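# Shelve every aisle-floor carton at the far end

## Task

Take each carton lying on the aisle floor and place it on a shelf at the aisle's far end. Each carton must rest directly on the shelf surface (not stacked on another carton), sit upright rather than tilted, and lie fully within the shelf's edges. The robot must not tip over or finish leaning, or the task fails. A carton counts only if it stays in place without the robot holding or propping it at the end.

## Robot and tools

ROBOT. A Hello Robot Stretch 3: one arm on a two-wheel base. A lift slides the arm up and down a mast, and the arm telescopes out to the robot's RIGHT side. The base has no sideways motion, so to shift the gripper forward or back you drive the base. The base is 0.33 m long and 0.34 m wide and spins about the point between its drive wheels, 0.05 m behind its front edge. With the arm retracted and the wrist folded, a spin sweeps a 0.28 m radius; an unfolded level gripper reaches beyond that. A loose object may occasionally get nudged by an outside push.

FRAMES. Base frame: origin on the floor between the drive wheels, x forward, y left, z up. hand_pose is reported in it, at the point where closed fingertips meet. Odometry frame: the base frame as it was at the scene's start. Heading is positive leftward, -3.142 to 3.142.

execute_actions takes "actions", a list run in order (empty list: just report and return images). Each action may contain "robot", "steps" (1 to 450 control steps at 30 per second, default 1) and "until". {"steps": n} alone waits. "robot" is one command, a list of up to 8 commands run in sequence, or {"stop": true} to brake everything and clear the queue. A command may hold:
- "base": exactly one of {"translate_m": d} (an offset in metres, straight ahead positive, |d| at most 1) or {"rotate_rad": d} (an offset in radians, counter-clockwise from above positive, |d| at most 3.2). Both are measured from wherever the base is when that command begins.
- "joints": absolute targets by name, each a single number; unnamed joints keep their current goal. lift_m 0 to 1.1 (arm height); arm_m 0 to 0.52 (extension); wrist_yaw_rad -1.345 to 4.42 (0 along the arm, positive toward the front, 3.0 folded over the base); wrist_pitch_rad -1.57 to 0.451 (negative tips fingers down); wrist_roll_rad -2.911 to 2.911 (0 = fingers side by side, level); gripper_m -0.089 to 0.179 (wider is larger; the real fingertip gap is about 0.007 m less when nearly shut and 0.025 m less when fully open, zero below 0.007); head_pan_rad -3.953 to 1.73 (0 forward, positive left, -1.57 looks along the arm); head_tilt_rad -1.53 to 0.419 (negative down).
- "contact_limits": {"arm_m": effort %, 1 to 100}, the effort at which that arm move halts; valid until the next arm command.
- In a list, {"pause_s": s} waits up to 15 s.
Motions in one command start together and keep running across later actions and your thinking time. A new command overrides at once and discards the rest of an older queue. Any invalid value rejects the whole call.

"until" ends an action early. {"robot": {"status": "ended"}} waits until nothing reads moving and no queue runs. Fields can also be compared, e.g. {"lift_m": [">", 0.3]} or {"base_status": ["!=", "moving"]}. {"any": {"status": "ended"}} fires when the first motion ends. Never wait for an exact "=" reading.

SPEED. The base is fast (0.30 m/s, 1.9 rad/s) only when stowed: lift_m under 0.30, arm_m under 0.03, wrist_yaw_rad above 2.54; otherwise 0.10 m/s and 0.63 rad/s.

WRIST SAFETY. Fold or unfold the wrist only with lift_m between 0.32 and 0.95, wrist_pitch_rad -0.4 and roll near 0. Once folded, lift may go to 0.25. If yaw drops below -0.4, keep pitch at -0.5 or lower.

GRIPPER. Close to a value under the carton's width to grip (lower = tighter); open at least 0.02 above the touching value to let go. Neither the reading nor "done" proves a hold; check the cameras. Over-squeezing triggers a force reduction that may let the load slip.

zoom_image: {"camera": "head_camera"|"nav_camera"|"wrist_camera", "region": [x0, y0, x1, y1]} in pixels of that camera's last image, top-left origin, at most 504 by 504.

finished_scene: {"scene": n}. Call only after all motion has ended and cartons are released and resting on the shelf; it is irreversible. Its reply reports success and the next task.

RESULTS. base_status shows progress as (moved of goal). Statuses: moving, done, off_target (stuck away from goal, still pushing), contact_stop (arm or lift hit something and went slack), time_out, stopped, not_commanded, torque_fault (wrist servo off for 10 s, limp, commands refused). joint_goals, joint_status, measured_speeds, motor_effort (percent, peak in brackets, noisy and biased), refusals and queue/queue_left are listed. "refused:" or "dropped:" lines name failing goals, counted from 0. robot.on_its_own appears when the robot changed a goal itself, when a joint is slack or off, or when base_tilt has shifted 3 degrees or more. base_tilt gives forward/right lean in degrees. lidar_m has 12 distances in 30-degree sectors starting straight ahead and going counter-clockwise, in a plane 0.17 m up. wrist_depth_mm and head_depth_mm are 7x7 grids of median depths in mm. Each call also returns head_camera, nav_camera and wrist_camera images.

AVOID. Pushing the arm into something rigid with the gripper above about 0.45 m can tip the robot; a second push after a contact_stop is worse. Do not drive while holding or hooking something that cannot move. If the base snags (especially reversing), back out the last move in small steps, lift the gripper off whatever it presses, and lower lift_m to about 0.2 if still tipped. Avoid drops, slams, and long wrist strain.

Each tool is called after ">>>" by a JSON object that holds its "name" and its "arguments".

## Session

>>> {"name": "execute_actions", "arguments": {"actions": []}}

Scene clock: 0.00 s.
robot.base_odometry: x=+0.000 y=+0.000 heading=+0.000 (m, m, rad; robot's odometry frame)
robot.turned_by_wheels: +0.000 (rad since the last result)
robot.turned_by_imu: +0.000 (rad since the last result)
robot.base_tilt: forward=-0.8 right=+1.0 (deg)
robot.lidar_m: 1.74 1.23 1.16 1.19 1.57 1.33 1.80 1.95 2.56 1.70 1.19 1.13
robot.head_depth_mm: 1703 2403 2859 2829 2774 2737 2467 / 1716 2469 2994 2909 2945 2915 2477 / 1726 2469 3052 3007 3054 3036 2422 / 1747 2374 2518 2549 2584 2610 2397 / 1762 2034 2043 2101 2109 2143 2137 / 1673 1737 1759 1782 1786 1805 1836 / 1491 1515 1516 1538 1548 1563 1578
robot.base_status: not_commanded
robot.joint_positions: lift_m=+0.390 arm_m=-0.002 wrist_yaw_rad=+3.143 wrist_pitch_rad=-0.358 wrist_roll_rad=-0.013 gripper_m=+0.037 head_pan_rad=-0.013 head_tilt_rad=+0.016
robot.joint_goals: lift_m=+0.390 arm_m=-0.002 wrist_yaw_rad=+3.143 wrist_pitch_rad=-0.358 wrist_roll_rad=-0.013 gripper_m=+0.037 head_pan_rad=-0.013 head_tilt_rad=+0.016
robot.joint_status: lift_m=not_commanded arm_m=not_commanded wrist_yaw_rad=not_commanded wrist_pitch_rad=not_commanded wrist_roll_rad=not_commanded gripper_m=not_commanded head_pan_rad=not_commanded head_tilt_rad=not_commanded
robot.measured_speeds: translate_m=+0.000 rotate_rad=+0.000 lift_m=+0.000 arm_m=+0.000 wrist_yaw_rad=+0.000 wrist_pitch_rad=+0.000 wrist_roll_rad=+0.000 head_pan_rad=+0.000 head_tilt_rad=+0.000
robot: refusals=0 queue=idle queue_left=0
robot.motor_effort: left_wheel=+0 right_wheel=+1 lift_m=+34 arm_m=+0 wrist_yaw_rad=+1 wrist_pitch_rad=+6 wrist_roll_rad=+0 gripper_m=+0 head_pan_rad=+0 head_tilt_rad=+1 (%)
robot.hand_pose: x=-0.0215 y=+0.0889 z=+0.4165 quat_wxyz=(+0.125, +0.691, +0.127, +0.701) (m; robot's base frame)
robot.wrist_depth_mm: - - - - - - 917 / - - - - - - 978 / - - - - - - - / - - - - 993 940 882 / 955 904 - 830 775 752 736 / 762 737 - 666 638 645 612 / 639 624 580 579 564 546 527
pictures: head_camera (sideways: a quarter turn clockwise sets it upright), nav_camera (sideways: a quarter turn counterclockwise sets it upright), wrist_camera
Images, in order (width x height): head_camera 896x504, nav_camera 672x504, wrist_camera 644x364.

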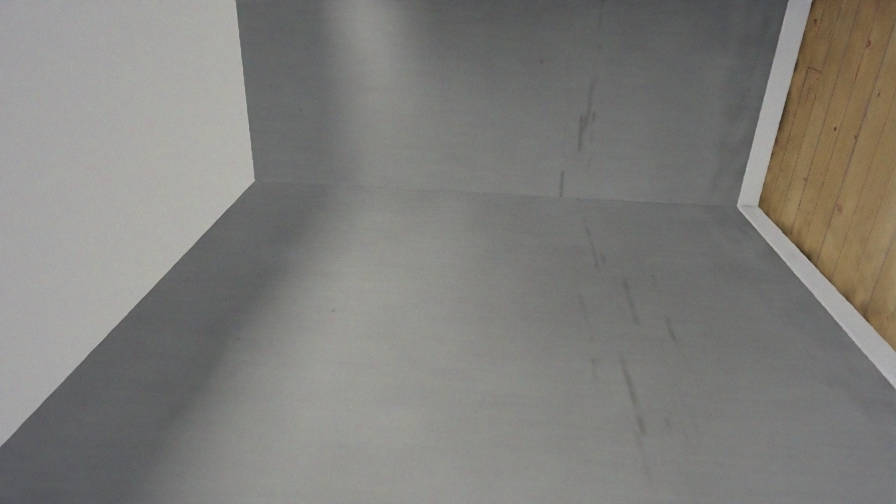

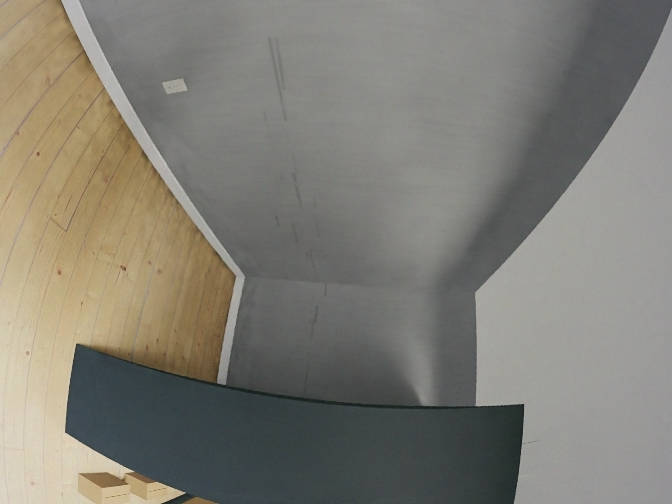

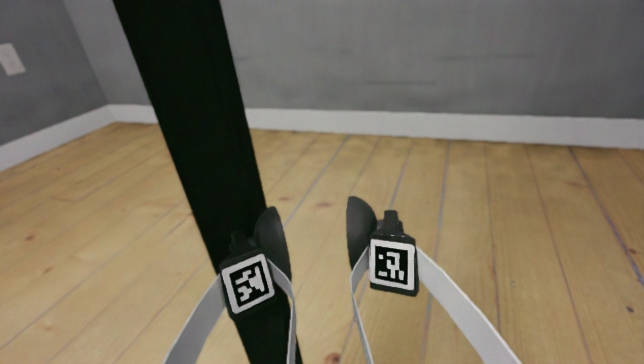

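>>> {"name": "execute_actions", "arguments": {"actions": [{"robot":{"joints":{"head_pan_rad":-1.57,"head_tilt_rad":-0.6}},"steps":200,"until":{"robot":{"status":"ended"}}}]}}

>>> {"name": "execute_actions", "arguments": {"actions": [{"robot":{"joints":{"head_pan_rad":-3.1,"head_tilt_rad":-0.6}},"steps":200,"until":{"robot":{"status":"ended"}}}]}}

>>> {"name": "execute_actions", "arguments": {"actions": [{"robot":{"joints":{"head_pan_rad":1.5,"head_tilt_rad":-0.6}},"steps":300,"until":{"robot":{"status":"ended"}}}]}}

Scene clock: 5.57 s.
robot.base_odometry: x=+0.000 y=+0.000 heading=+0.000 (m, m, rad; robot's odometry frame)
robot.turned_by_wheels: +0.000 (rad since the last result)
robot.turned_by_imu: +0.000 (rad since the last result)
robot.base_tilt: forward=-0.8 right=+0.9 (deg)
robot.lidar_m: 1.75 1.23 1.16 1.19 1.57 1.33 1.80 1.95 2.56 1.70 1.19 1.13
robot.head_depth_mm: 2142 2353 2536 2496 1882 1510 1264 / 2251 2474 2674 2451 1876 1496 1259 / 2403 2614 2853 2437 1855 1496 1254 / 2526 2756 3033 2398 1844 1477 1244 / 2662 2903 3086 2280 1823 1476 1243 / 1438 1566 1723 1878 1799 1469 1234 / 1277 1379 1540 1785 1793 1450 1228
robot.base_status: not_commanded
robot.joint_positions: lift_m=+0.390 arm_m=-0.002 wrist_yaw_rad=+3.143 wrist_pitch_rad=-0.358 wrist_roll_rad=-0.013 gripper_m=+0.037 head_pan_rad=-1.563 head_tilt_rad=-0.592
robot.joint_goals: lift_m=+0.390 arm_m=-0.002 wrist_yaw_rad=+3.143 wrist_pitch_rad=-0.358 wrist_roll_rad=-0.013 gripper_m=+0.037 head_pan_rad=-1.570 head_tilt_rad=-0.600
robot.joint_status: lift_m=not_commanded arm_m=not_commanded wrist_yaw_rad=not_commanded wrist_pitch_rad=not_commanded wrist_roll_rad=not_commanded gripper_m=not_commanded head_pan_rad=done head_tilt_rad=done
robot.measured_speeds: translate_m=+0.000 rotate_rad=+0.000 lift_m=+0.000 arm_m=+0.000 wrist_yaw_rad=+0.000 wrist_pitch_rad=+0.000 wrist_roll_rad=+0.000 head_pan_rad=+0.000 head_tilt_rad=+0.000
robot: refusals=0 queue=done queue_left=0
robot.motor_effort: left_wheel=+0(1) right_wheel=+1(0) lift_m=+34(34) arm_m=+0(0) wrist_yaw_rad=+0(0) wrist_pitch_rad=+6(6) wrist_roll_rad=+0(0) gripper_m=+0(1) head_pan_rad=-3(36) head_tilt_rad=-3(24) (%)
robot.hand_pose: x=-0.0215 y=+0.0889 z=+0.4165 quat_wxyz=(+0.125, +0.691, +0.127, +0.701) (m; robot's base frame)
robot.wrist_depth_mm: - - - - - - 903 / - - - - - - 977 / - - - - - - - / - - - - - 928 896 / 955 899 - 821 787 748 728 / 748 734 - 674 637 641 616 / 636 615 584 579 561 545 531
pictures: head_camera (sideways: a quarter turn clockwise sets it upright), nav_camera (sideways: a quarter turn counterclockwise sets it upright), wrist_camera
camera_calibration (this result's frames):
head_camera: T_world_to_cam=[[-0.0694004, 0.51727, -0.853004, 1.12865], [0.997583, 0.032992, -0.0611567, 0.0808299], [-0.00349219, -0.855186, -0.518309, 0.632778], [0, 0, 0, 1]] pos_world=[-0.0000957525, -0.0453419, 1.29566]
nav_camera: T_world_to_cam=[[0.0739045, -0.596987, 0.798839, -1.00147], [-0.997249, -0.0488194, 0.0557767, -0.0116858], [0.00570082, -0.800764, -0.598953, 0.737645], [0, 0, 0, 1]] pos_world=[0.0581544, -0.00775732, 1.24248]
wrist_camera: T_world_to_cam=[[0.995675, -0.0738315, -0.0563858, 0.0480683], [-0.0876294, -0.544873, -0.833927, 0.418111], [0.030847, 0.835262, -0.548986, 0.31991], [0, 0, 0, 1]] pos_world=[-0.0210898, -0.0358428, 0.527011]
Images, in order (width x height): head_camera 896x504, nav_camera 672x504, wrist_camera 644x364.

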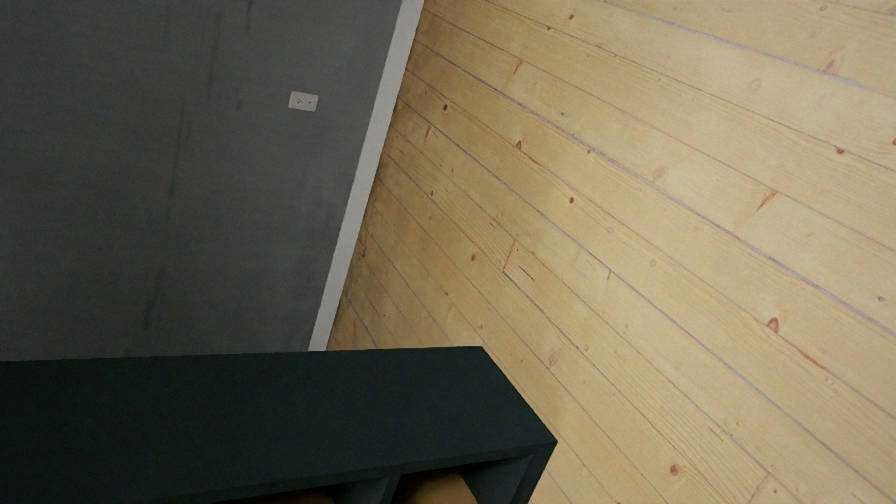

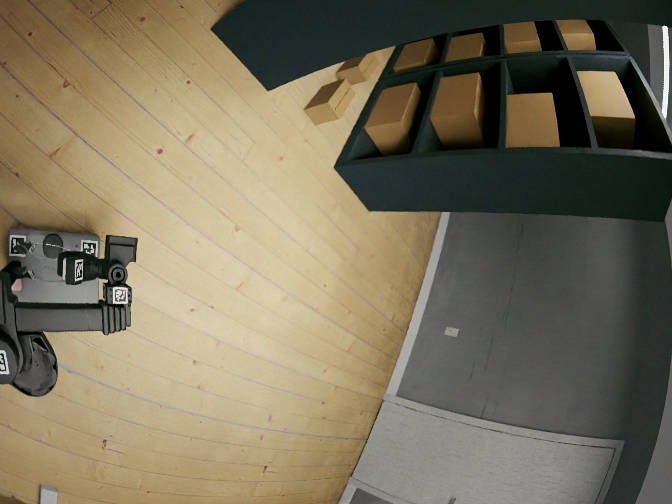

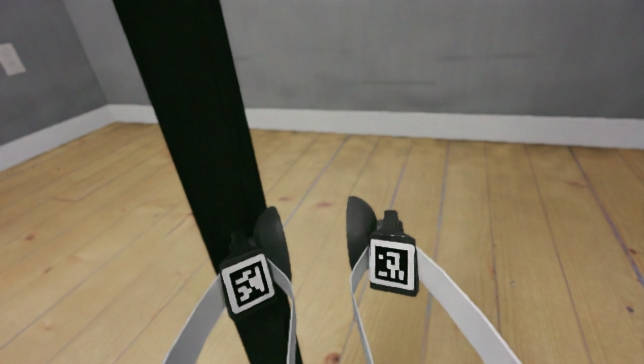

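Scene clock: 6.87 s.
robot.base_odometry: x=+0.000 y=+0.000 heading=+0.000 (m, m, rad; robot's odometry frame)
robot.turned_by_wheels: +0.000 (rad since the last result)
robot.turned_by_imu: +0.000 (rad since the last result)
robot.base_tilt: forward=-0.8 right=+0.9 (deg)
robot.lidar_m: 1.75 1.22 1.16 1.19 1.57 1.32 1.80 1.96 2.56 1.69 1.19 1.13
robot.head_depth_mm: 1475 1601 1618 1211 1800 1510 1264 / 1555 1693 1583 1253 1739 1494 1261 / 1648 1808 1565 2127 1837 1484 1247 / 1746 1914 1545 2228 1823 1479 1245 / 1861 2029 1517 2340 1818 1477 1233 / 1978 2157 1592 2268 1796 1458 1236 / 2103 2351 1788 2179 1786 1451 1223
robot.base_status: not_commanded
robot.joint_positions: lift_m=+0.390 arm_m=-0.002 wrist_yaw_rad=+3.143 wrist_pitch_rad=-0.358 wrist_roll_rad=-0.013 gripper_m=+0.037 head_pan_rad=-3.093 head_tilt_rad=-0.592
robot.joint_goals: lift_m=+0.390 arm_m=-0.002 wrist_yaw_rad=+3.143 wrist_pitch_rad=-0.358 wrist_roll_rad=-0.013 gripper_m=+0.037 head_pan_rad=-3.100 head_tilt_rad=-0.600
robot.joint_status: lift_m=not_commanded arm_m=not_commanded wrist_yaw_rad=not_commanded wrist_pitch_rad=not_commanded wrist_roll_rad=not_commanded gripper_m=not_commanded head_pan_rad=done head_tilt_rad=done
robot.measured_speeds: translate_m=+0.000 rotate_rad=+0.000 lift_m=+0.000 arm_m=+0.000 wrist_yaw_rad=+0.000 wrist_pitch_rad=+0.000 wrist_roll_rad=+0.000 head_pan_rad=+0.000 head_tilt_rad=+0.000
robot: refusals=0 queue=done queue_left=0
robot.motor_effort: left_wheel=+0(1) right_wheel=+1(1) lift_m=+34(34) arm_m=-1(1) wrist_yaw_rad=+0(0) wrist_pitch_rad=+6(6) wrist_roll_rad=+0(0) gripper_m=+0(0) head_pan_rad=-3(35) head_tilt_rad=-2(3) (%)
robot.hand_pose: x=-0.0215 y=+0.0889 z=+0.4165 quat_wxyz=(+0.125, +0.691, +0.127, +0.701) (m; robot's base frame)
robot.wrist_depth_mm: - - - - - 989 914 / - - - - - - 959 / - - - - - - - / - - - - 988 934 894 / 954 901 - 832 780 747 722 / 755 738 - 663 634 635 609 / 646 624 575 579 559 543 526
pictures: head_camera (sideways: a quarter turn clockwise sets it upright), nav_camera (sideways: a quarter turn counterclockwise sets it upright), wrist_camera
camera_calibration (this result's frames):
head_camera: T_world_to_cam=[[0.514258, 0.0904486, -0.852853, 1.1249], [0.073663, -0.995407, -0.0611494, 0.0864563], [-0.854466, -0.0313771, -0.518558, 0.638293], [0, 0, 0, 1]] pos_world=[-0.039455, 0.0043417, 1.29565]
nav_camera: T_world_to_cam=[[-0.59371, -0.098199, 0.798665, -0.997172], [-0.089462, 0.994428, 0.0557648, -0.0172078], [-0.799691, -0.0383421, -0.599186, 0.742861], [0, 0, 0, 1]] pos_world=[0.000489171, -0.0523266, 1.24248]
wrist_camera: T_world_to_cam=[[0.995675, -0.0738316, -0.0563856, 0.0480681], [-0.0876293, -0.544873, -0.833927, 0.418111], [0.0308472, 0.835262, -0.548986, 0.31991], [0, 0, 0, 1]] pos_world=[-0.0210898, -0.0358428, 0.527011]
Images, in order (width x height): head_camera 896x504, nav_camera 672x504, wrist_camera 644x364.

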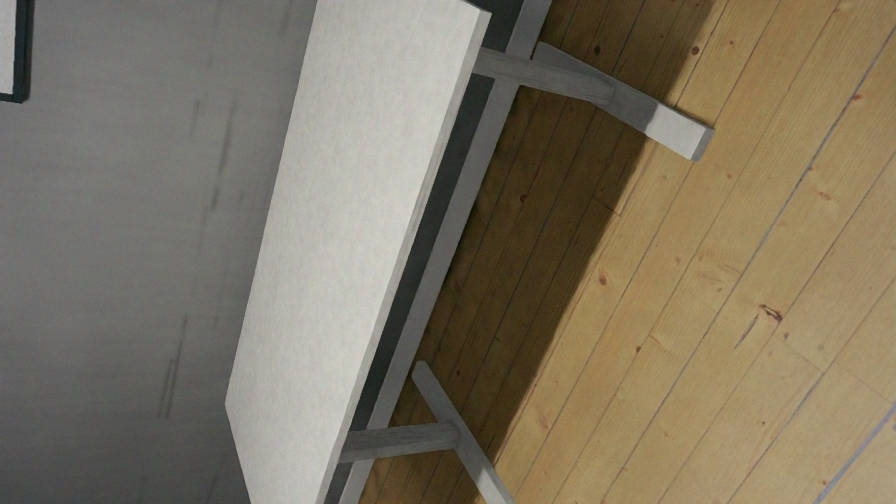

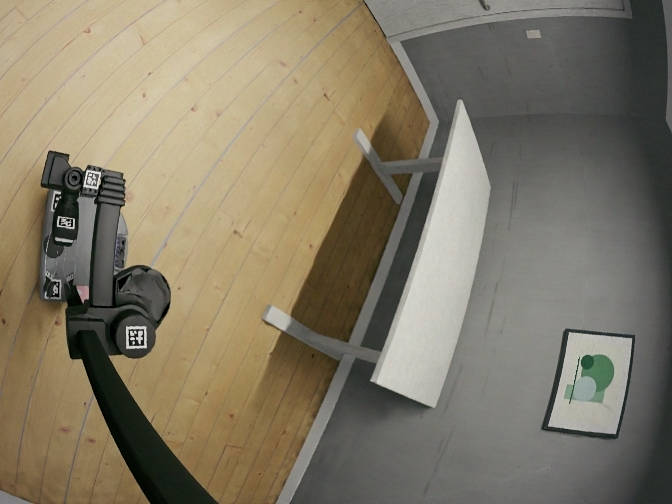

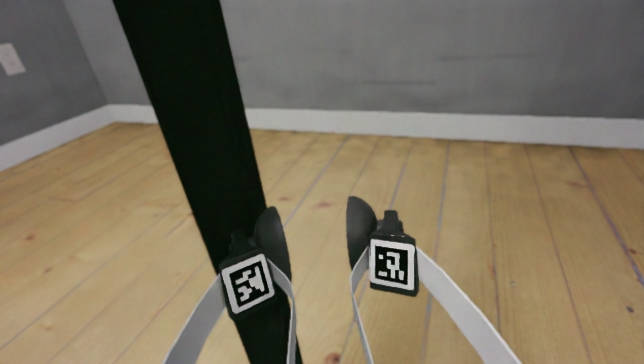

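Scene clock: 9.43 s.
robot.base_odometry: x=+0.000 y=+0.000 heading=+0.000 (m, m, rad; robot's odometry frame)
robot.turned_by_wheels: +0.000 (rad since the last result)
robot.turned_by_imu: +0.000 (rad since the last result)
robot.base_tilt: forward=-0.8 right=+1.0 (deg)
robot.lidar_m: 1.74 1.23 1.16 1.19 1.57 1.33 1.80 1.95 2.56 1.70 1.19 1.13
robot.head_depth_mm: 931 1011 1099 1218 1357 1456 1262 / 970 1056 1150 1284 1438 1501 1256 / 1013 1096 1202 1357 1523 1503 1261 / 1056 1158 1258 1434 1627 1490 1252 / 1102 1217 1333 1531 1703 1475 1245 / 1151 1277 1432 1619 1761 1457 1238 / 1219 1359 1527 1738 1788 1465 1229
robot.base_status: not_commanded
robot.joint_positions: lift_m=+0.390 arm_m=-0.002 wrist_yaw_rad=+3.143 wrist_pitch_rad=-0.358 wrist_roll_rad=-0.013 gripper_m=+0.037 head_pan_rad=+1.493 head_tilt_rad=-0.592
robot.joint_goals: lift_m=+0.390 arm_m=-0.002 wrist_yaw_rad=+3.143 wrist_pitch_rad=-0.358 wrist_roll_rad=-0.013 gripper_m=+0.037 head_pan_rad=+1.500 head_tilt_rad=-0.600
robot.joint_status: lift_m=not_commanded arm_m=not_commanded wrist_yaw_rad=not_commanded wrist_pitch_rad=not_commanded wrist_roll_rad=not_commanded gripper_m=not_commanded head_pan_rad=done head_tilt_rad=done
robot.measured_speeds: translate_m=+0.000 rotate_rad=+0.000 lift_m=+0.000 arm_m=+0.000 wrist_yaw_rad=+0.000 wrist_pitch_rad=+0.000 wrist_roll_rad=+0.000 head_pan_rad=+0.000 head_tilt_rad=+0.000
robot: refusals=0 queue=done queue_left=0
robot.motor_effort: left_wheel=+0(0) right_wheel=+1(1) lift_m=+34(34) arm_m=-1(1) wrist_yaw_rad=+0(1) wrist_pitch_rad=+6(6) wrist_roll_rad=+0(0) gripper_m=+1(0) head_pan_rad=+3(35) head_tilt_rad=-3(2) (%)
robot.hand_pose: x=-0.0215 y=+0.0889 z=+0.4165 quat_wxyz=(+0.125, +0.691, +0.127, +0.701) (m; robot's base frame)
robot.wrist_depth_mm: - - - - - 971 923 / - - - - - - 962 / - - - - - - - / - - - - - 929 892 / 946 900 - 834 790 754 725 / 765 733 - 678 633 639 604 / 638 619 581 572 559 538 528
pictures: head_camera (sideways: a quarter turn clockwise sets it upright), nav_camera (sideways: a quarter turn counterclockwise sets it upright), wrist_camera
camera_calibration (this result's frames):
head_camera: T_world_to_cam=[[0.0246578, -0.521569, -0.852853, 1.12788], [-0.996728, 0.0528681, -0.0611494, 0.0929857], [0.0769823, 0.85157, -0.518559, 0.632611], [0, 0, 0, 1]] pos_world=[0.0161705, 0.0446397, 1.29565]
nav_camera: T_world_to_cam=[[-0.0222936, 0.601363, 0.798665, -1.00066], [0.997755, -0.0370722, 0.0557648, -0.0238399], [0.0631431, 0.798116, -0.599187, 0.737598], [0, 0, 0, 1]] pos_world=[-0.0450962, 0.0121861, 1.24248]
wrist_camera: T_world_to_cam=[[0.995675, -0.0738316, -0.0563857, 0.0480682], [-0.0876294, -0.544873, -0.833927, 0.418111], [0.0308472, 0.835262, -0.548986, 0.31991], [0, 0, 0, 1]] pos_world=[-0.0210898, -0.0358428, 0.527011]
Images, in order (width x height): head_camera 896x504, nav_camera 672x504, wrist_camera 644x364.

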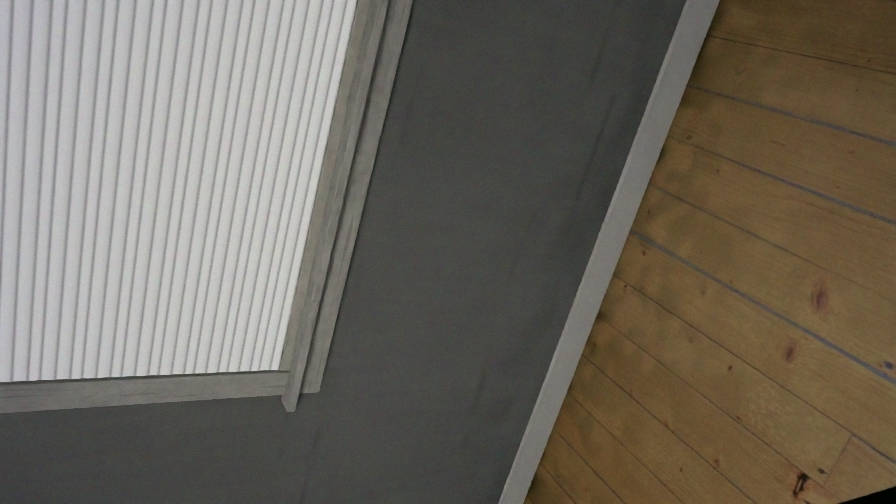

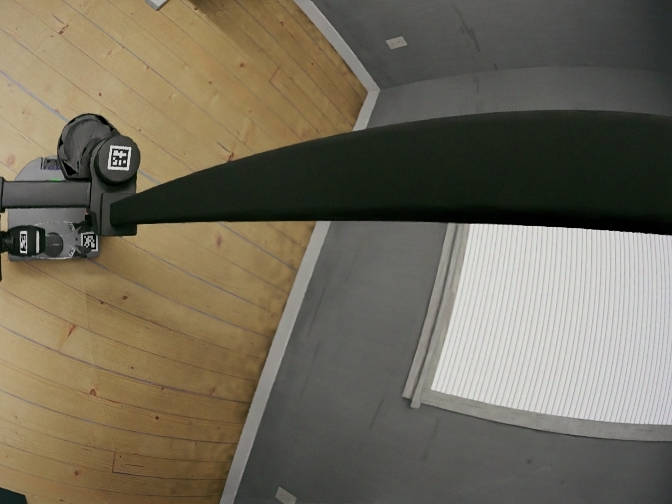

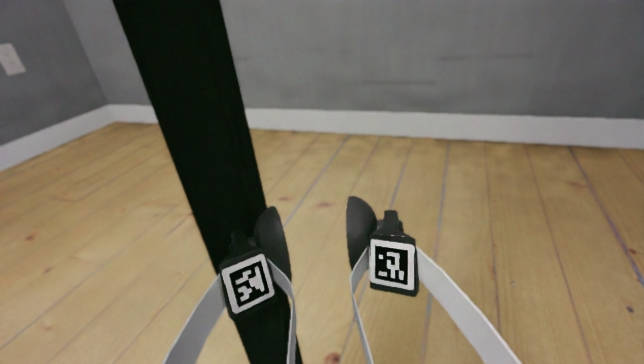

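>>> {"name": "execute_actions", "arguments": {"actions": [{"robot":[{"joints":{"lift_m":0.25,"head_pan_rad":0,"head_tilt_rad":-0.55},"base":{"rotate_rad":-1.377}},{"base":{"translate_m":1.04}},{"base":{"rotate_rad":0.92}}],"steps":450,"until":{"robot":{"status":"ended"}}}]}}

action 0: robot: command 1 of the queue: "base": translate_m = 1.04 is out of range: |translate_m| is at most 1

>>> {"name": "execute_actions", "arguments": {"actions": [{"robot":[{"joints":{"lift_m":0.25,"head_pan_rad":0,"head_tilt_rad":-0.55},"base":{"rotate_rad":-1.377}},{"base":{"translate_m":1.0}},{"base":{"rotate_rad":0.92}}],"steps":450,"until":{"robot":{"status":"ended"}}}]}}

Scene clock: 41.53 s.
robot.base_odometry: x=+0.193 y=-0.981 heading=-0.457 (m, m, rad; robot's odometry frame)
robot.turned_by_wheels: -0.457 (rad since the last result)
robot.turned_by_imu: -0.459 (rad since the last result)
robot.base_tilt: forward=-0.8 right=+1.0 (deg)
robot.lidar_m: 0.62 0.64 0.74 1.95 2.03 1.99 2.37 2.03 1.85 1.79 0.73 0.56
robot.head_depth_mm: 1131 855 804 959 1003 701 795 / 1725 1295 1380 1198 1117 1181 1153 / 2004 2146 2345 2342 1804 1502 1271 / 2003 2173 2404 2547 1913 1473 1248 / 1974 2180 2391 2414 1911 1480 1096 / 1923 1756 1540 1627 1735 1498 1262 / 1147 1065 1225 1154 1223 1252 1202
robot.base_status: done (rotate_rad +0.9198 of +0.9200)
robot.joint_positions: lift_m=+0.250 arm_m=-0.002 wrist_yaw_rad=+3.143 wrist_pitch_rad=-0.360 wrist_roll_rad=-0.013 gripper_m=+0.037 head_pan_rad=+0.007 head_tilt_rad=-0.555
robot.joint_goals: lift_m=+0.250 arm_m=-0.002 wrist_yaw_rad=+3.143 wrist_pitch_rad=-0.360 wrist_roll_rad=-0.013 gripper_m=+0.037 head_pan_rad=+0.000 head_tilt_rad=-0.550
robot.joint_status: lift_m=done arm_m=not_commanded wrist_yaw_rad=not_commanded wrist_pitch_rad=not_commanded wrist_roll_rad=not_commanded gripper_m=not_commanded head_pan_rad=done head_tilt_rad=done
robot.measured_speeds: translate_m=+0.000 rotate_rad=+0.000 lift_m=+0.000 arm_m=+0.000 wrist_yaw_rad=+0.000 wrist_pitch_rad=+0.000 wrist_roll_rad=+0.000 head_pan_rad=+0.000 head_tilt_rad=+0.000
robot: refusals=0 queue=done queue_left=0
robot.motor_effort: left_wheel=-4(10) right_wheel=+5(15) lift_m=+29(35) arm_m=-1(1) wrist_yaw_rad=+0(1) wrist_pitch_rad=+7(7) wrist_roll_rad=+0(0) gripper_m=+0(0) head_pan_rad=-3(35) head_tilt_rad=+2(7) (%)
robot.hand_pose: x=-0.0215 y=+0.0887 z=+0.2760 quat_wxyz=(+0.126, +0.691, +0.128, +0.700) (m; robot's base frame)
robot.wrist_depth_mm: - - - - - 832 578 / - - - - - 857 589 / - - - - 975 827 600 / 921 851 - 776 728 687 618 / 698 664 - 611 581 559 536 / 558 537 - 518 - 468 448 / 468 482 - - 411 401 389
pictures: head_camera (sideways: a quarter turn clockwise sets it upright), nav_camera (sideways: a quarter turn counterclockwise sets it upright), wrist_camera
camera_calibration (this result's frames):
head_camera: T_world_to_cam=[[-0.48577, -0.0686272, -0.871388, 1.15517], [-0.0296696, 0.997633, -0.06203, 0.088236], [0.873583, -0.00427859, -0.486656, 0.586243], [0, 0, 0, 1]] pos_world=[0.051632, -0.00624289, 1.29737]
nav_camera: T_world_to_cam=[[0.567422, 0.0730595, 0.82018, -1.0323], [0.0456836, -0.997315, 0.0572331, -0.0199465], [0.822159, 0.00499343, -0.569236, 0.694004], [0, 0, 0, 1]] pos_world=[0.0160815, 0.0520611, 1.24287]
wrist_camera: T_world_to_cam=[[0.995675, -0.0739183, -0.0562719, 0.0401077], [-0.0876285, -0.546134, -0.833102, 0.300724], [0.0308494, 0.83443, -0.55025, 0.243357], [0, 0, 0, 1]] pos_world=[-0.0210897, -0.0358642, 0.386698]
Images, in order (width x height): head_camera 896x504, nav_camera 672x504, wrist_camera 644x364.

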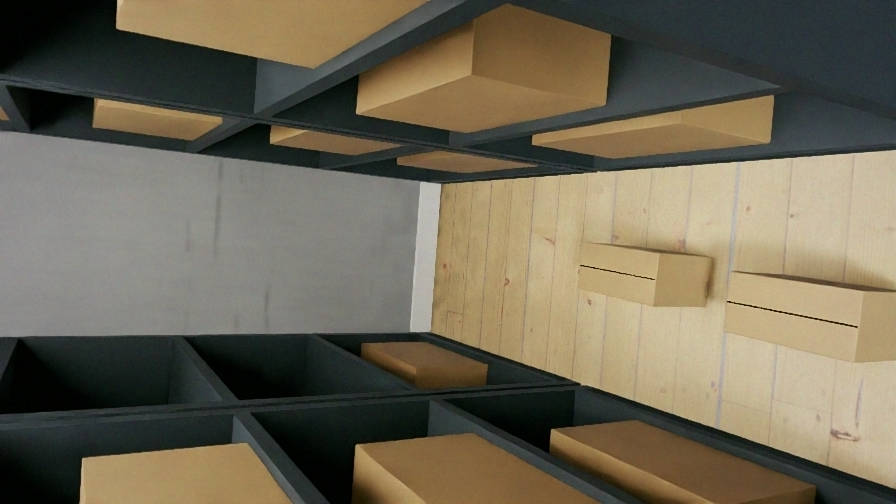

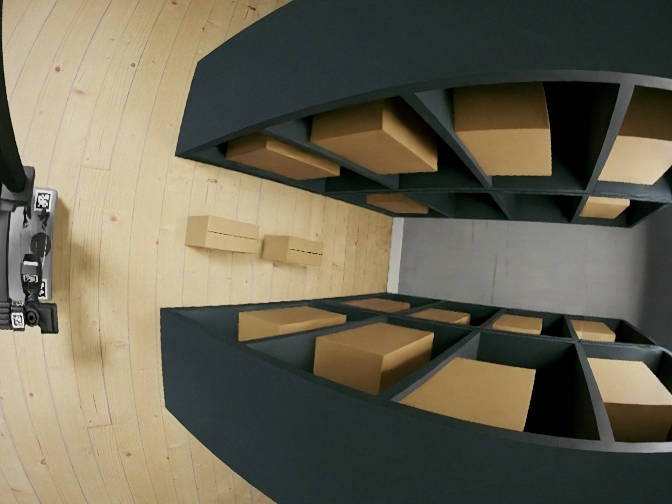

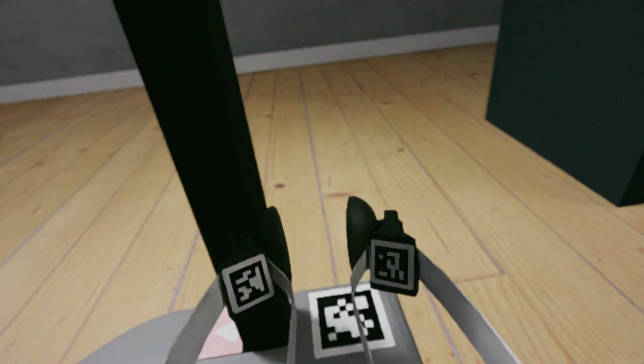

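>>> {"name": "execute_actions", "arguments": {"actions": [{"robot":[{"joints":{"lift_m":0.45,"wrist_pitch_rad":-0.4,"head_tilt_rad":-0.2}},{"joints":{"wrist_yaw_rad":1.57,"gripper_m":0.179}},{"joints":{"wrist_pitch_rad":0,"wrist_roll_rad":0},"base":{"translate_m":0.2}}],"steps":450,"until":{"robot":{"status":"ended"}}}]}}

Scene clock: 69.67 s.
robot.base_odometry: x=+0.372 y=-1.069 heading=-0.457 (m, m, rad; robot's odometry frame)
robot.turned_by_wheels: +0.000 (rad since the last result)
robot.turned_by_imu: -0.001 (rad since the last result)
robot.base_tilt: forward=-0.8 right=+1.0 (deg)
robot.lidar_m: 0.42 0.44 0.50 1.95 2.03 2.19 2.18 2.21 1.86 1.80 0.45 0.39
robot.head_depth_mm: 1015 849 1107 1135 752 806 738 / 1673 1490 1202 1160 1208 1090 1026 / 1937 1988 2048 2111 2197 2074 1661 / 1939 2014 2076 2156 2235 2291 1709 / 1951 2009 2084 2178 2243 2271 1684 / 1666 1506 2043 2094 2159 1843 1681 / 1051 1089 1129 1166 1223 1253 1322
robot.base_status: done (translate_m +0.2000 of +0.2000)
robot.joint_positions: lift_m=+0.450 arm_m=-0.002 wrist_yaw_rad=+1.573 wrist_pitch_rad=-0.022 wrist_roll_rad=-0.006 gripper_m=+0.179 head_pan_rad=+0.007 head_tilt_rad=-0.211
robot.joint_goals: lift_m=+0.450 arm_m=-0.002 wrist_yaw_rad=+1.570 wrist_pitch_rad=+0.000 wrist_roll_rad=+0.000 gripper_m=+0.179 head_pan_rad=+0.000 head_tilt_rad=-0.200
robot.joint_status: lift_m=done arm_m=not_commanded wrist_yaw_rad=done wrist_pitch_rad=done wrist_roll_rad=done gripper_m=done head_pan_rad=done head_tilt_rad=done
robot.measured_speeds: translate_m=+0.000 rotate_rad=+0.000 lift_m=+0.000 arm_m=+0.000 wrist_yaw_rad=+0.000 wrist_pitch_rad=+0.000 wrist_roll_rad=+0.000 head_pan_rad=+0.000 head_tilt_rad=+0.000
robot: refusals=0 queue=done queue_left=0
robot.motor_effort: left_wheel=-4(6) right_wheel=+5(12) lift_m=+38(38) arm_m=-1(1) wrist_yaw_rad=-3(3) wrist_pitch_rad=+10(10) wrist_roll_rad=+3(3) gripper_m=+1(100) head_pan_rad=-2(3) head_tilt_rad=+3(16) (%)
robot.hand_pose: x=+0.2343 y=-0.1421 z=+0.5587 quat_wxyz=(+0.507, +0.505, -0.492, +0.496) (m; robot's base frame)
robot.wrist_depth_mm: 887 - - - 229 231 233 / 811 - - - 236 238 242 / 733 - - - 245 246 249 / 693 - - - 253 252 257 / - - - - 272 260 266 / 763 - - - 296 270 277 / - 955 868 914 668 280 285
pictures: head_camera (sideways: a quarter turn clockwise sets it upright), nav_camera (sideways: a quarter turn counterclockwise sets it upright), wrist_camera
camera_calibration (this result's frames):
head_camera: T_world_to_cam=[[-0.162651, -0.066365, -0.984449, 1.30081], [-0.00729764, 0.997789, -0.0660585, 0.0933733], [0.986657, -0.00356031, -0.162775, 0.164043], [0, 0, 0, 1]] pos_world=[0.0504047, -0.00625455, 1.31345]
nav_camera: T_world_to_cam=[[0.256803, 0.0708777, 0.963861, -1.21787], [0.0239904, -0.997467, 0.0669571, -0.0325019], [0.966166, 0.00592862, -0.257853, 0.287927], [0, 0, 0, 1]] pos_world=[0.0353478, 0.0521933, 1.25028]
wrist_camera: T_world_to_cam=[[-0.0498958, -0.995108, -0.0852656, -0.0854884], [-0.239496, 0.0948022, -0.966258, 0.633632], [0.969614, -0.0277914, -0.243055, 0.069549], [0, 0, 0, 1]] pos_world=[0.0800513, -0.143207, 0.621867]
Images, in order (width x height): head_camera 896x504, nav_camera 672x504, wrist_camera 644x364.

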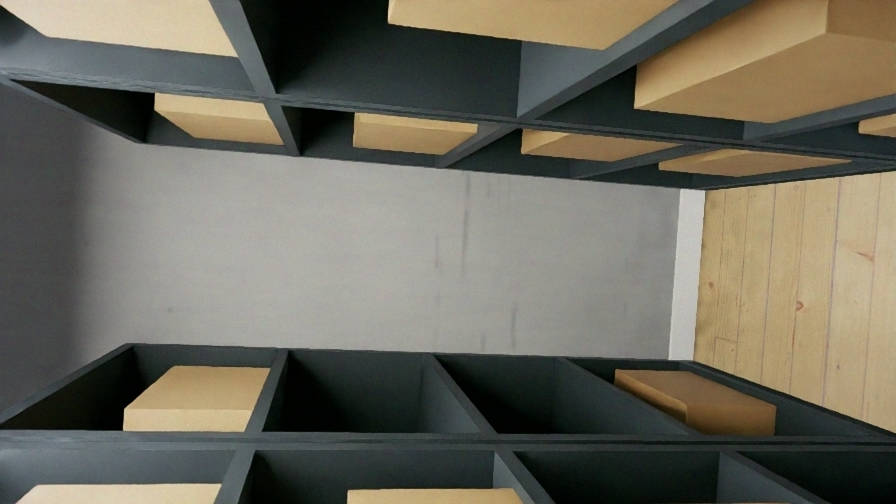

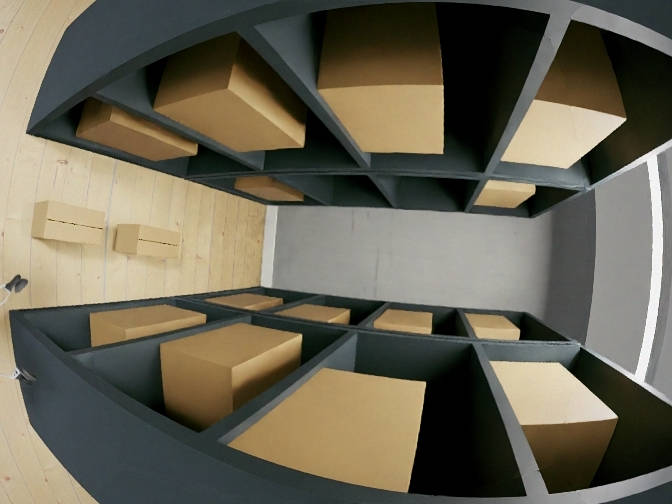

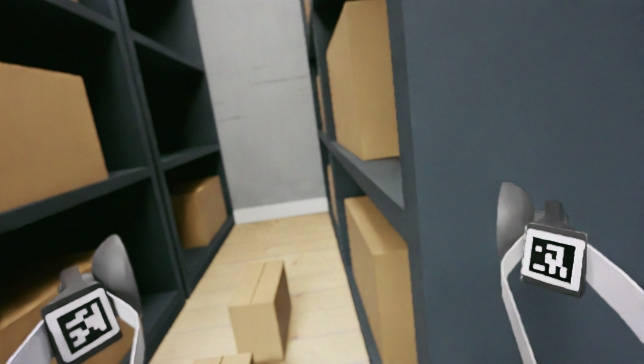

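>>> {"name": "execute_actions", "arguments": {"actions": [{"robot":[{"base":{"rotate_rad":1.57},"joints":{"head_pan_rad":-1.57,"head_tilt_rad":-0.9}},{"joints":{"wrist_yaw_rad":0},"base":{"translate_m":0.1}},{"joints":{"lift_m":0.05,"arm_m":0.12}}],"steps":450,"until":{"robot":{"status":"ended"}}}]}}

Scene clock: 102.83 s.
robot.base_odometry: x=+0.416 y=-0.980 heading=+1.113 (m, m, rad; robot's odometry frame)
robot.turned_by_wheels: +1.570 (rad since the last result)
robot.turned_by_imu: +1.565 (rad since the last result)
robot.base_tilt: forward=-0.8 right=+0.9 (deg)
robot.lidar_m: 1.85 1.94 2.66 2.16 2.66 1.96 1.90 0.46 0.47 0.42 0.43 0.46
robot.head_depth_mm: 1422 1207 1169 1162 1218 1194 1089 / 1883 2107 1839 1614 1399 1242 1124 / 1934 2235 2033 1649 1440 1257 1122 / 1945 2241 2020 1641 1382 1125 1085 / 1857 1911 1888 1636 1433 1245 1108 / 1080 1185 1154 1270 1313 1217 1109 / 734 900 816 882 880 983 1103
robot.base_status: done (translate_m +0.1000 of +0.1000)
robot.joint_positions: lift_m=+0.059 arm_m=+0.120 wrist_yaw_rad=+0.001 wrist_pitch_rad=+0.035 wrist_roll_rad=-0.012 gripper_m=+0.179 head_pan_rad=-1.563 head_tilt_rad=-0.889
robot.joint_goals: lift_m=+0.059 arm_m=+0.120 wrist_yaw_rad=+0.000 wrist_pitch_rad=+0.000 wrist_roll_rad=+0.000 gripper_m=+0.179 head_pan_rad=-1.570 head_tilt_rad=-0.900
robot.joint_status: lift_m=contact_stop arm_m=done wrist_yaw_rad=done wrist_pitch_rad=done wrist_roll_rad=done gripper_m=done head_pan_rad=done head_tilt_rad=done
robot.measured_speeds: translate_m=+0.000 rotate_rad=+0.000 lift_m=+0.002 arm_m=+0.000 wrist_yaw_rad=+0.000 wrist_pitch_rad=-0.024 wrist_roll_rad=+0.000 head_pan_rad=+0.000 head_tilt_rad=+0.000
robot: refusals=0 queue=dropped queue_left=0
robot.on_its_own: lift_m is slack since a contact_stop, until your next command for it (your +0.050 is given up)
robot.motor_effort: left_wheel=-4(8) right_wheel=+4(12) lift_m=+31(35) arm_m=+5(5) wrist_yaw_rad=-1(4) wrist_pitch_rad=-15(24) wrist_roll_rad=+6(7) gripper_m=-1(2) head_pan_rad=-3(36) head_tilt_rad=-4(27) (%)
robot.hand_pose: x=-0.0213 y=-0.5216 z=+0.1824 quat_wxyz=(+0.712, -0.012, -0.702, +0.012) (m; robot's base frame)
robot.wrist_depth_mm: 604 748 - - 828 798 352 / 777 788 - - 867 525 362 / 422 787 - - - 540 369 / 410 818 - 494 999 591 377 / 400 590 758 206 234 620 366 / 363 573 147 135 125 439 383 / - 118 107 101 95 95 330
pictures: head_camera (sideways: a quarter turn clockwise sets it upright), nav_camera (sideways: a quarter turn counterclockwise sets it upright), wrist_camera
camera_calibration (this result's frames):
head_camera: T_world_to_cam=[[-0.07102, 0.744267, -0.664096, 0.88243], [0.997461, 0.0495236, -0.0511687, 0.0678055], [-0.00519477, -0.666044, -0.745894, 0.928833], [0, 0, 0, 1]] pos_world=[-0.000138171, -0.0414778, 1.2823]
nav_camera: T_world_to_cam=[[0.0753521, -0.804641, 0.588961, -0.727973], [-0.99715, -0.0630833, 0.0413913, 0.00706064], [0.00384848, -0.590401, -0.807101, 1.00837], [0, 0, 0, 1]] pos_world=[0.0580141, 0.0100305, 1.24231]
wrist_camera: T_world_to_cam=[[-0.995585, 0.046686, -0.0814293, 0.0146162], [0.0886925, 0.183944, -0.978927, 0.300582], [-0.0307238, -0.981827, -0.187272, -0.313716], [0, 0, 0, 1]] pos_world=[-0.0217463, -0.363987, 0.236688]
Images, in order (width x height): head_camera 896x504, nav_camera 672x504, wrist_camera 644x364.

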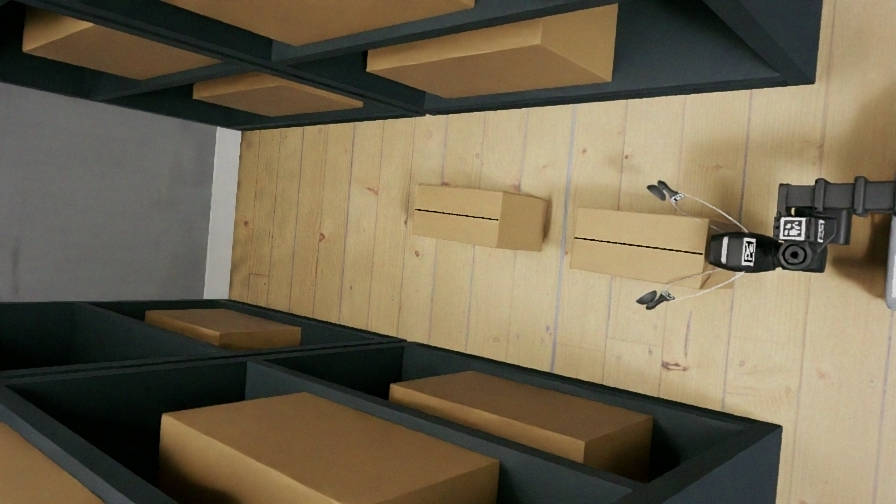

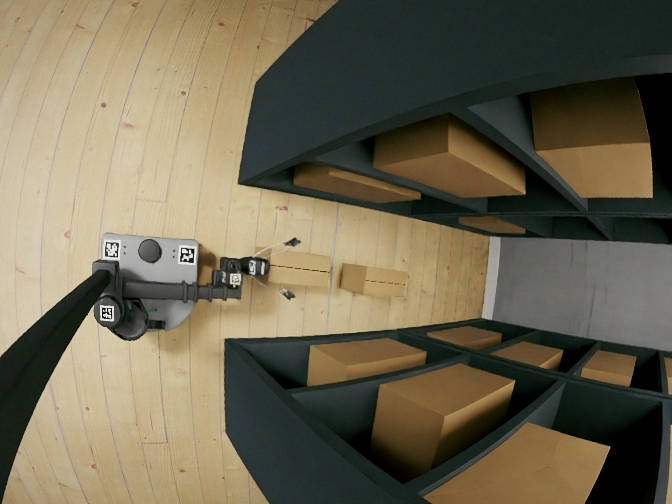

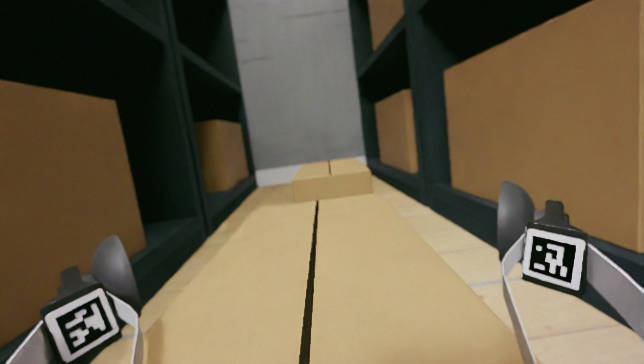

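>>> {"name": "execute_actions", "arguments": {"actions": [{"robot":[{"joints":{"lift_m":0.1}},{"joints":{"arm_m":0.0,"wrist_pitch_rad":0}},{"joints":{"lift_m":0.0}}],"steps":300,"until":{"robot":{"status":"ended"}}}]}}

Scene clock: 110.03 s.
robot.base_odometry: x=+0.416 y=-0.980 heading=+1.113 (m, m, rad; robot's odometry frame)
robot.turned_by_wheels: +0.000 (rad since the last result)
robot.turned_by_imu: -0.001 (rad since the last result)
robot.base_tilt: forward=-0.8 right=+1.0 (deg)
robot.lidar_m: 1.85 1.93 2.66 2.15 2.65 1.96 1.89 0.46 0.47 0.42 0.43 0.46
robot.head_depth_mm: 1435 1205 1170 1165 1218 1198 1092 / 1874 2093 1857 1618 1399 1240 1123 / 1930 2226 2024 1654 1443 1271 1122 / 1925 2245 2025 1631 1374 1142 1117 / 1871 1890 1899 1635 1424 1248 1113 / 1081 1187 1154 1274 1316 1228 1110 / 736 902 818 879 882 985 1104
robot.base_status: done (translate_m +0.1000 of +0.1000)
robot.joint_positions: lift_m=+0.075 arm_m=+0.000 wrist_yaw_rad=+0.001 wrist_pitch_rad=-0.018 wrist_roll_rad=-0.005 gripper_m=+0.179 head_pan_rad=-1.563 head_tilt_rad=-0.889
robot.joint_goals: lift_m=+0.074 arm_m=+0.000 wrist_yaw_rad=+0.000 wrist_pitch_rad=+0.000 wrist_roll_rad=+0.000 gripper_m=+0.179 head_pan_rad=-1.570 head_tilt_rad=-0.900
robot.joint_status: lift_m=contact_stop arm_m=done wrist_yaw_rad=done wrist_pitch_rad=done wrist_roll_rad=done gripper_m=done head_pan_rad=done head_tilt_rad=done
robot.measured_speeds: translate_m=+0.000 rotate_rad=+0.000 lift_m=+0.028 arm_m=+0.000 wrist_yaw_rad=+0.000 wrist_pitch_rad=+0.024 wrist_roll_rad=+0.000 head_pan_rad=+0.000 head_tilt_rad=+0.000
robot: refusals=0 queue=dropped queue_left=0
robot.on_its_own: lift_m is slack since a contact_stop, until your next command for it (your +0.000 is given up)
robot.motor_effort: left_wheel=-3(4) right_wheel=+5(5) lift_m=-13(66) arm_m=-4(5) wrist_yaw_rad=-1(1) wrist_pitch_rad=+7(15) wrist_roll_rad=+3(6) gripper_m=+0(1) head_pan_rad=-4(3) head_tilt_rad=-3(3) (%)
robot.hand_pose: x=-0.0212 y=-0.4010 z=+0.1852 quat_wxyz=(+0.709, +0.007, -0.705, -0.006) (m; robot's base frame)
robot.wrist_depth_mm: 660 794 - - 893 907 416 / 845 891 - - 922 513 430 / 425 645 - - 970 534 442 / 415 620 - 372 890 582 460 / 402 595 272 207 575 585 385 / 367 551 189 190 413 425 374 / - 414 198 196 200 347 323
pictures: head_camera (sideways: a quarter turn clockwise sets it upright), nav_camera (sideways: a quarter turn counterclockwise sets it upright), wrist_camera
ARM HIT: the arm struck its own base hard.
camera_calibration (this result's frames):
head_camera: T_world_to_cam=[[-0.0709873, 0.744381, -0.663971, 0.882268], [0.997464, 0.0494872, -0.0511617, 0.0677964], [-0.00522574, -0.665919, -0.746006, 0.928978], [0, 0, 0, 1]] pos_world=[-0.000140065, -0.0414742, 1.28229]
nav_camera: T_world_to_cam=[[0.0753166, -0.804742, 0.588827, -0.727798], [-0.997152, -0.0630453, 0.0413821, 0.00707269], [0.00382083, -0.590267, -0.807199, 1.0085], [0, 0, 0, 1]] pos_world=[0.0580145, 0.0100381, 1.24231]
wrist_camera: T_world_to_cam=[[-0.994972, 0.0509235, -0.0862419, 0.0118535], [0.0958855, 0.235619, -0.967104, 0.299773], [-0.0289281, -0.970511, -0.239317, -0.180606], [0, 0, 0, 1]] pos_world=[-0.0221746, -0.246516, 0.247712]
Images, in order (width x height): head_camera 896x504, nav_camera 672x504, wrist_camera 644x364.

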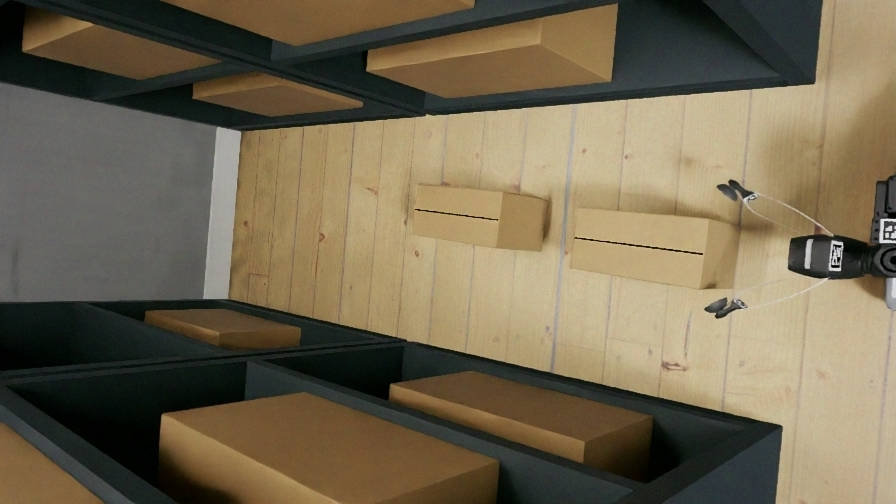

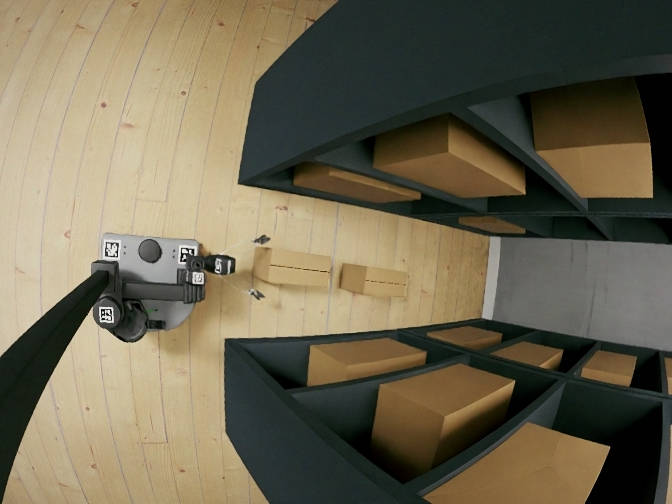

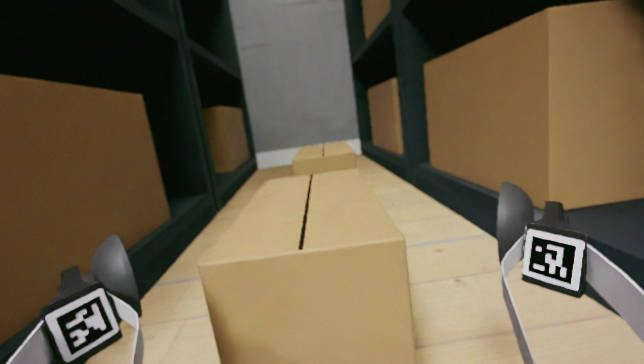

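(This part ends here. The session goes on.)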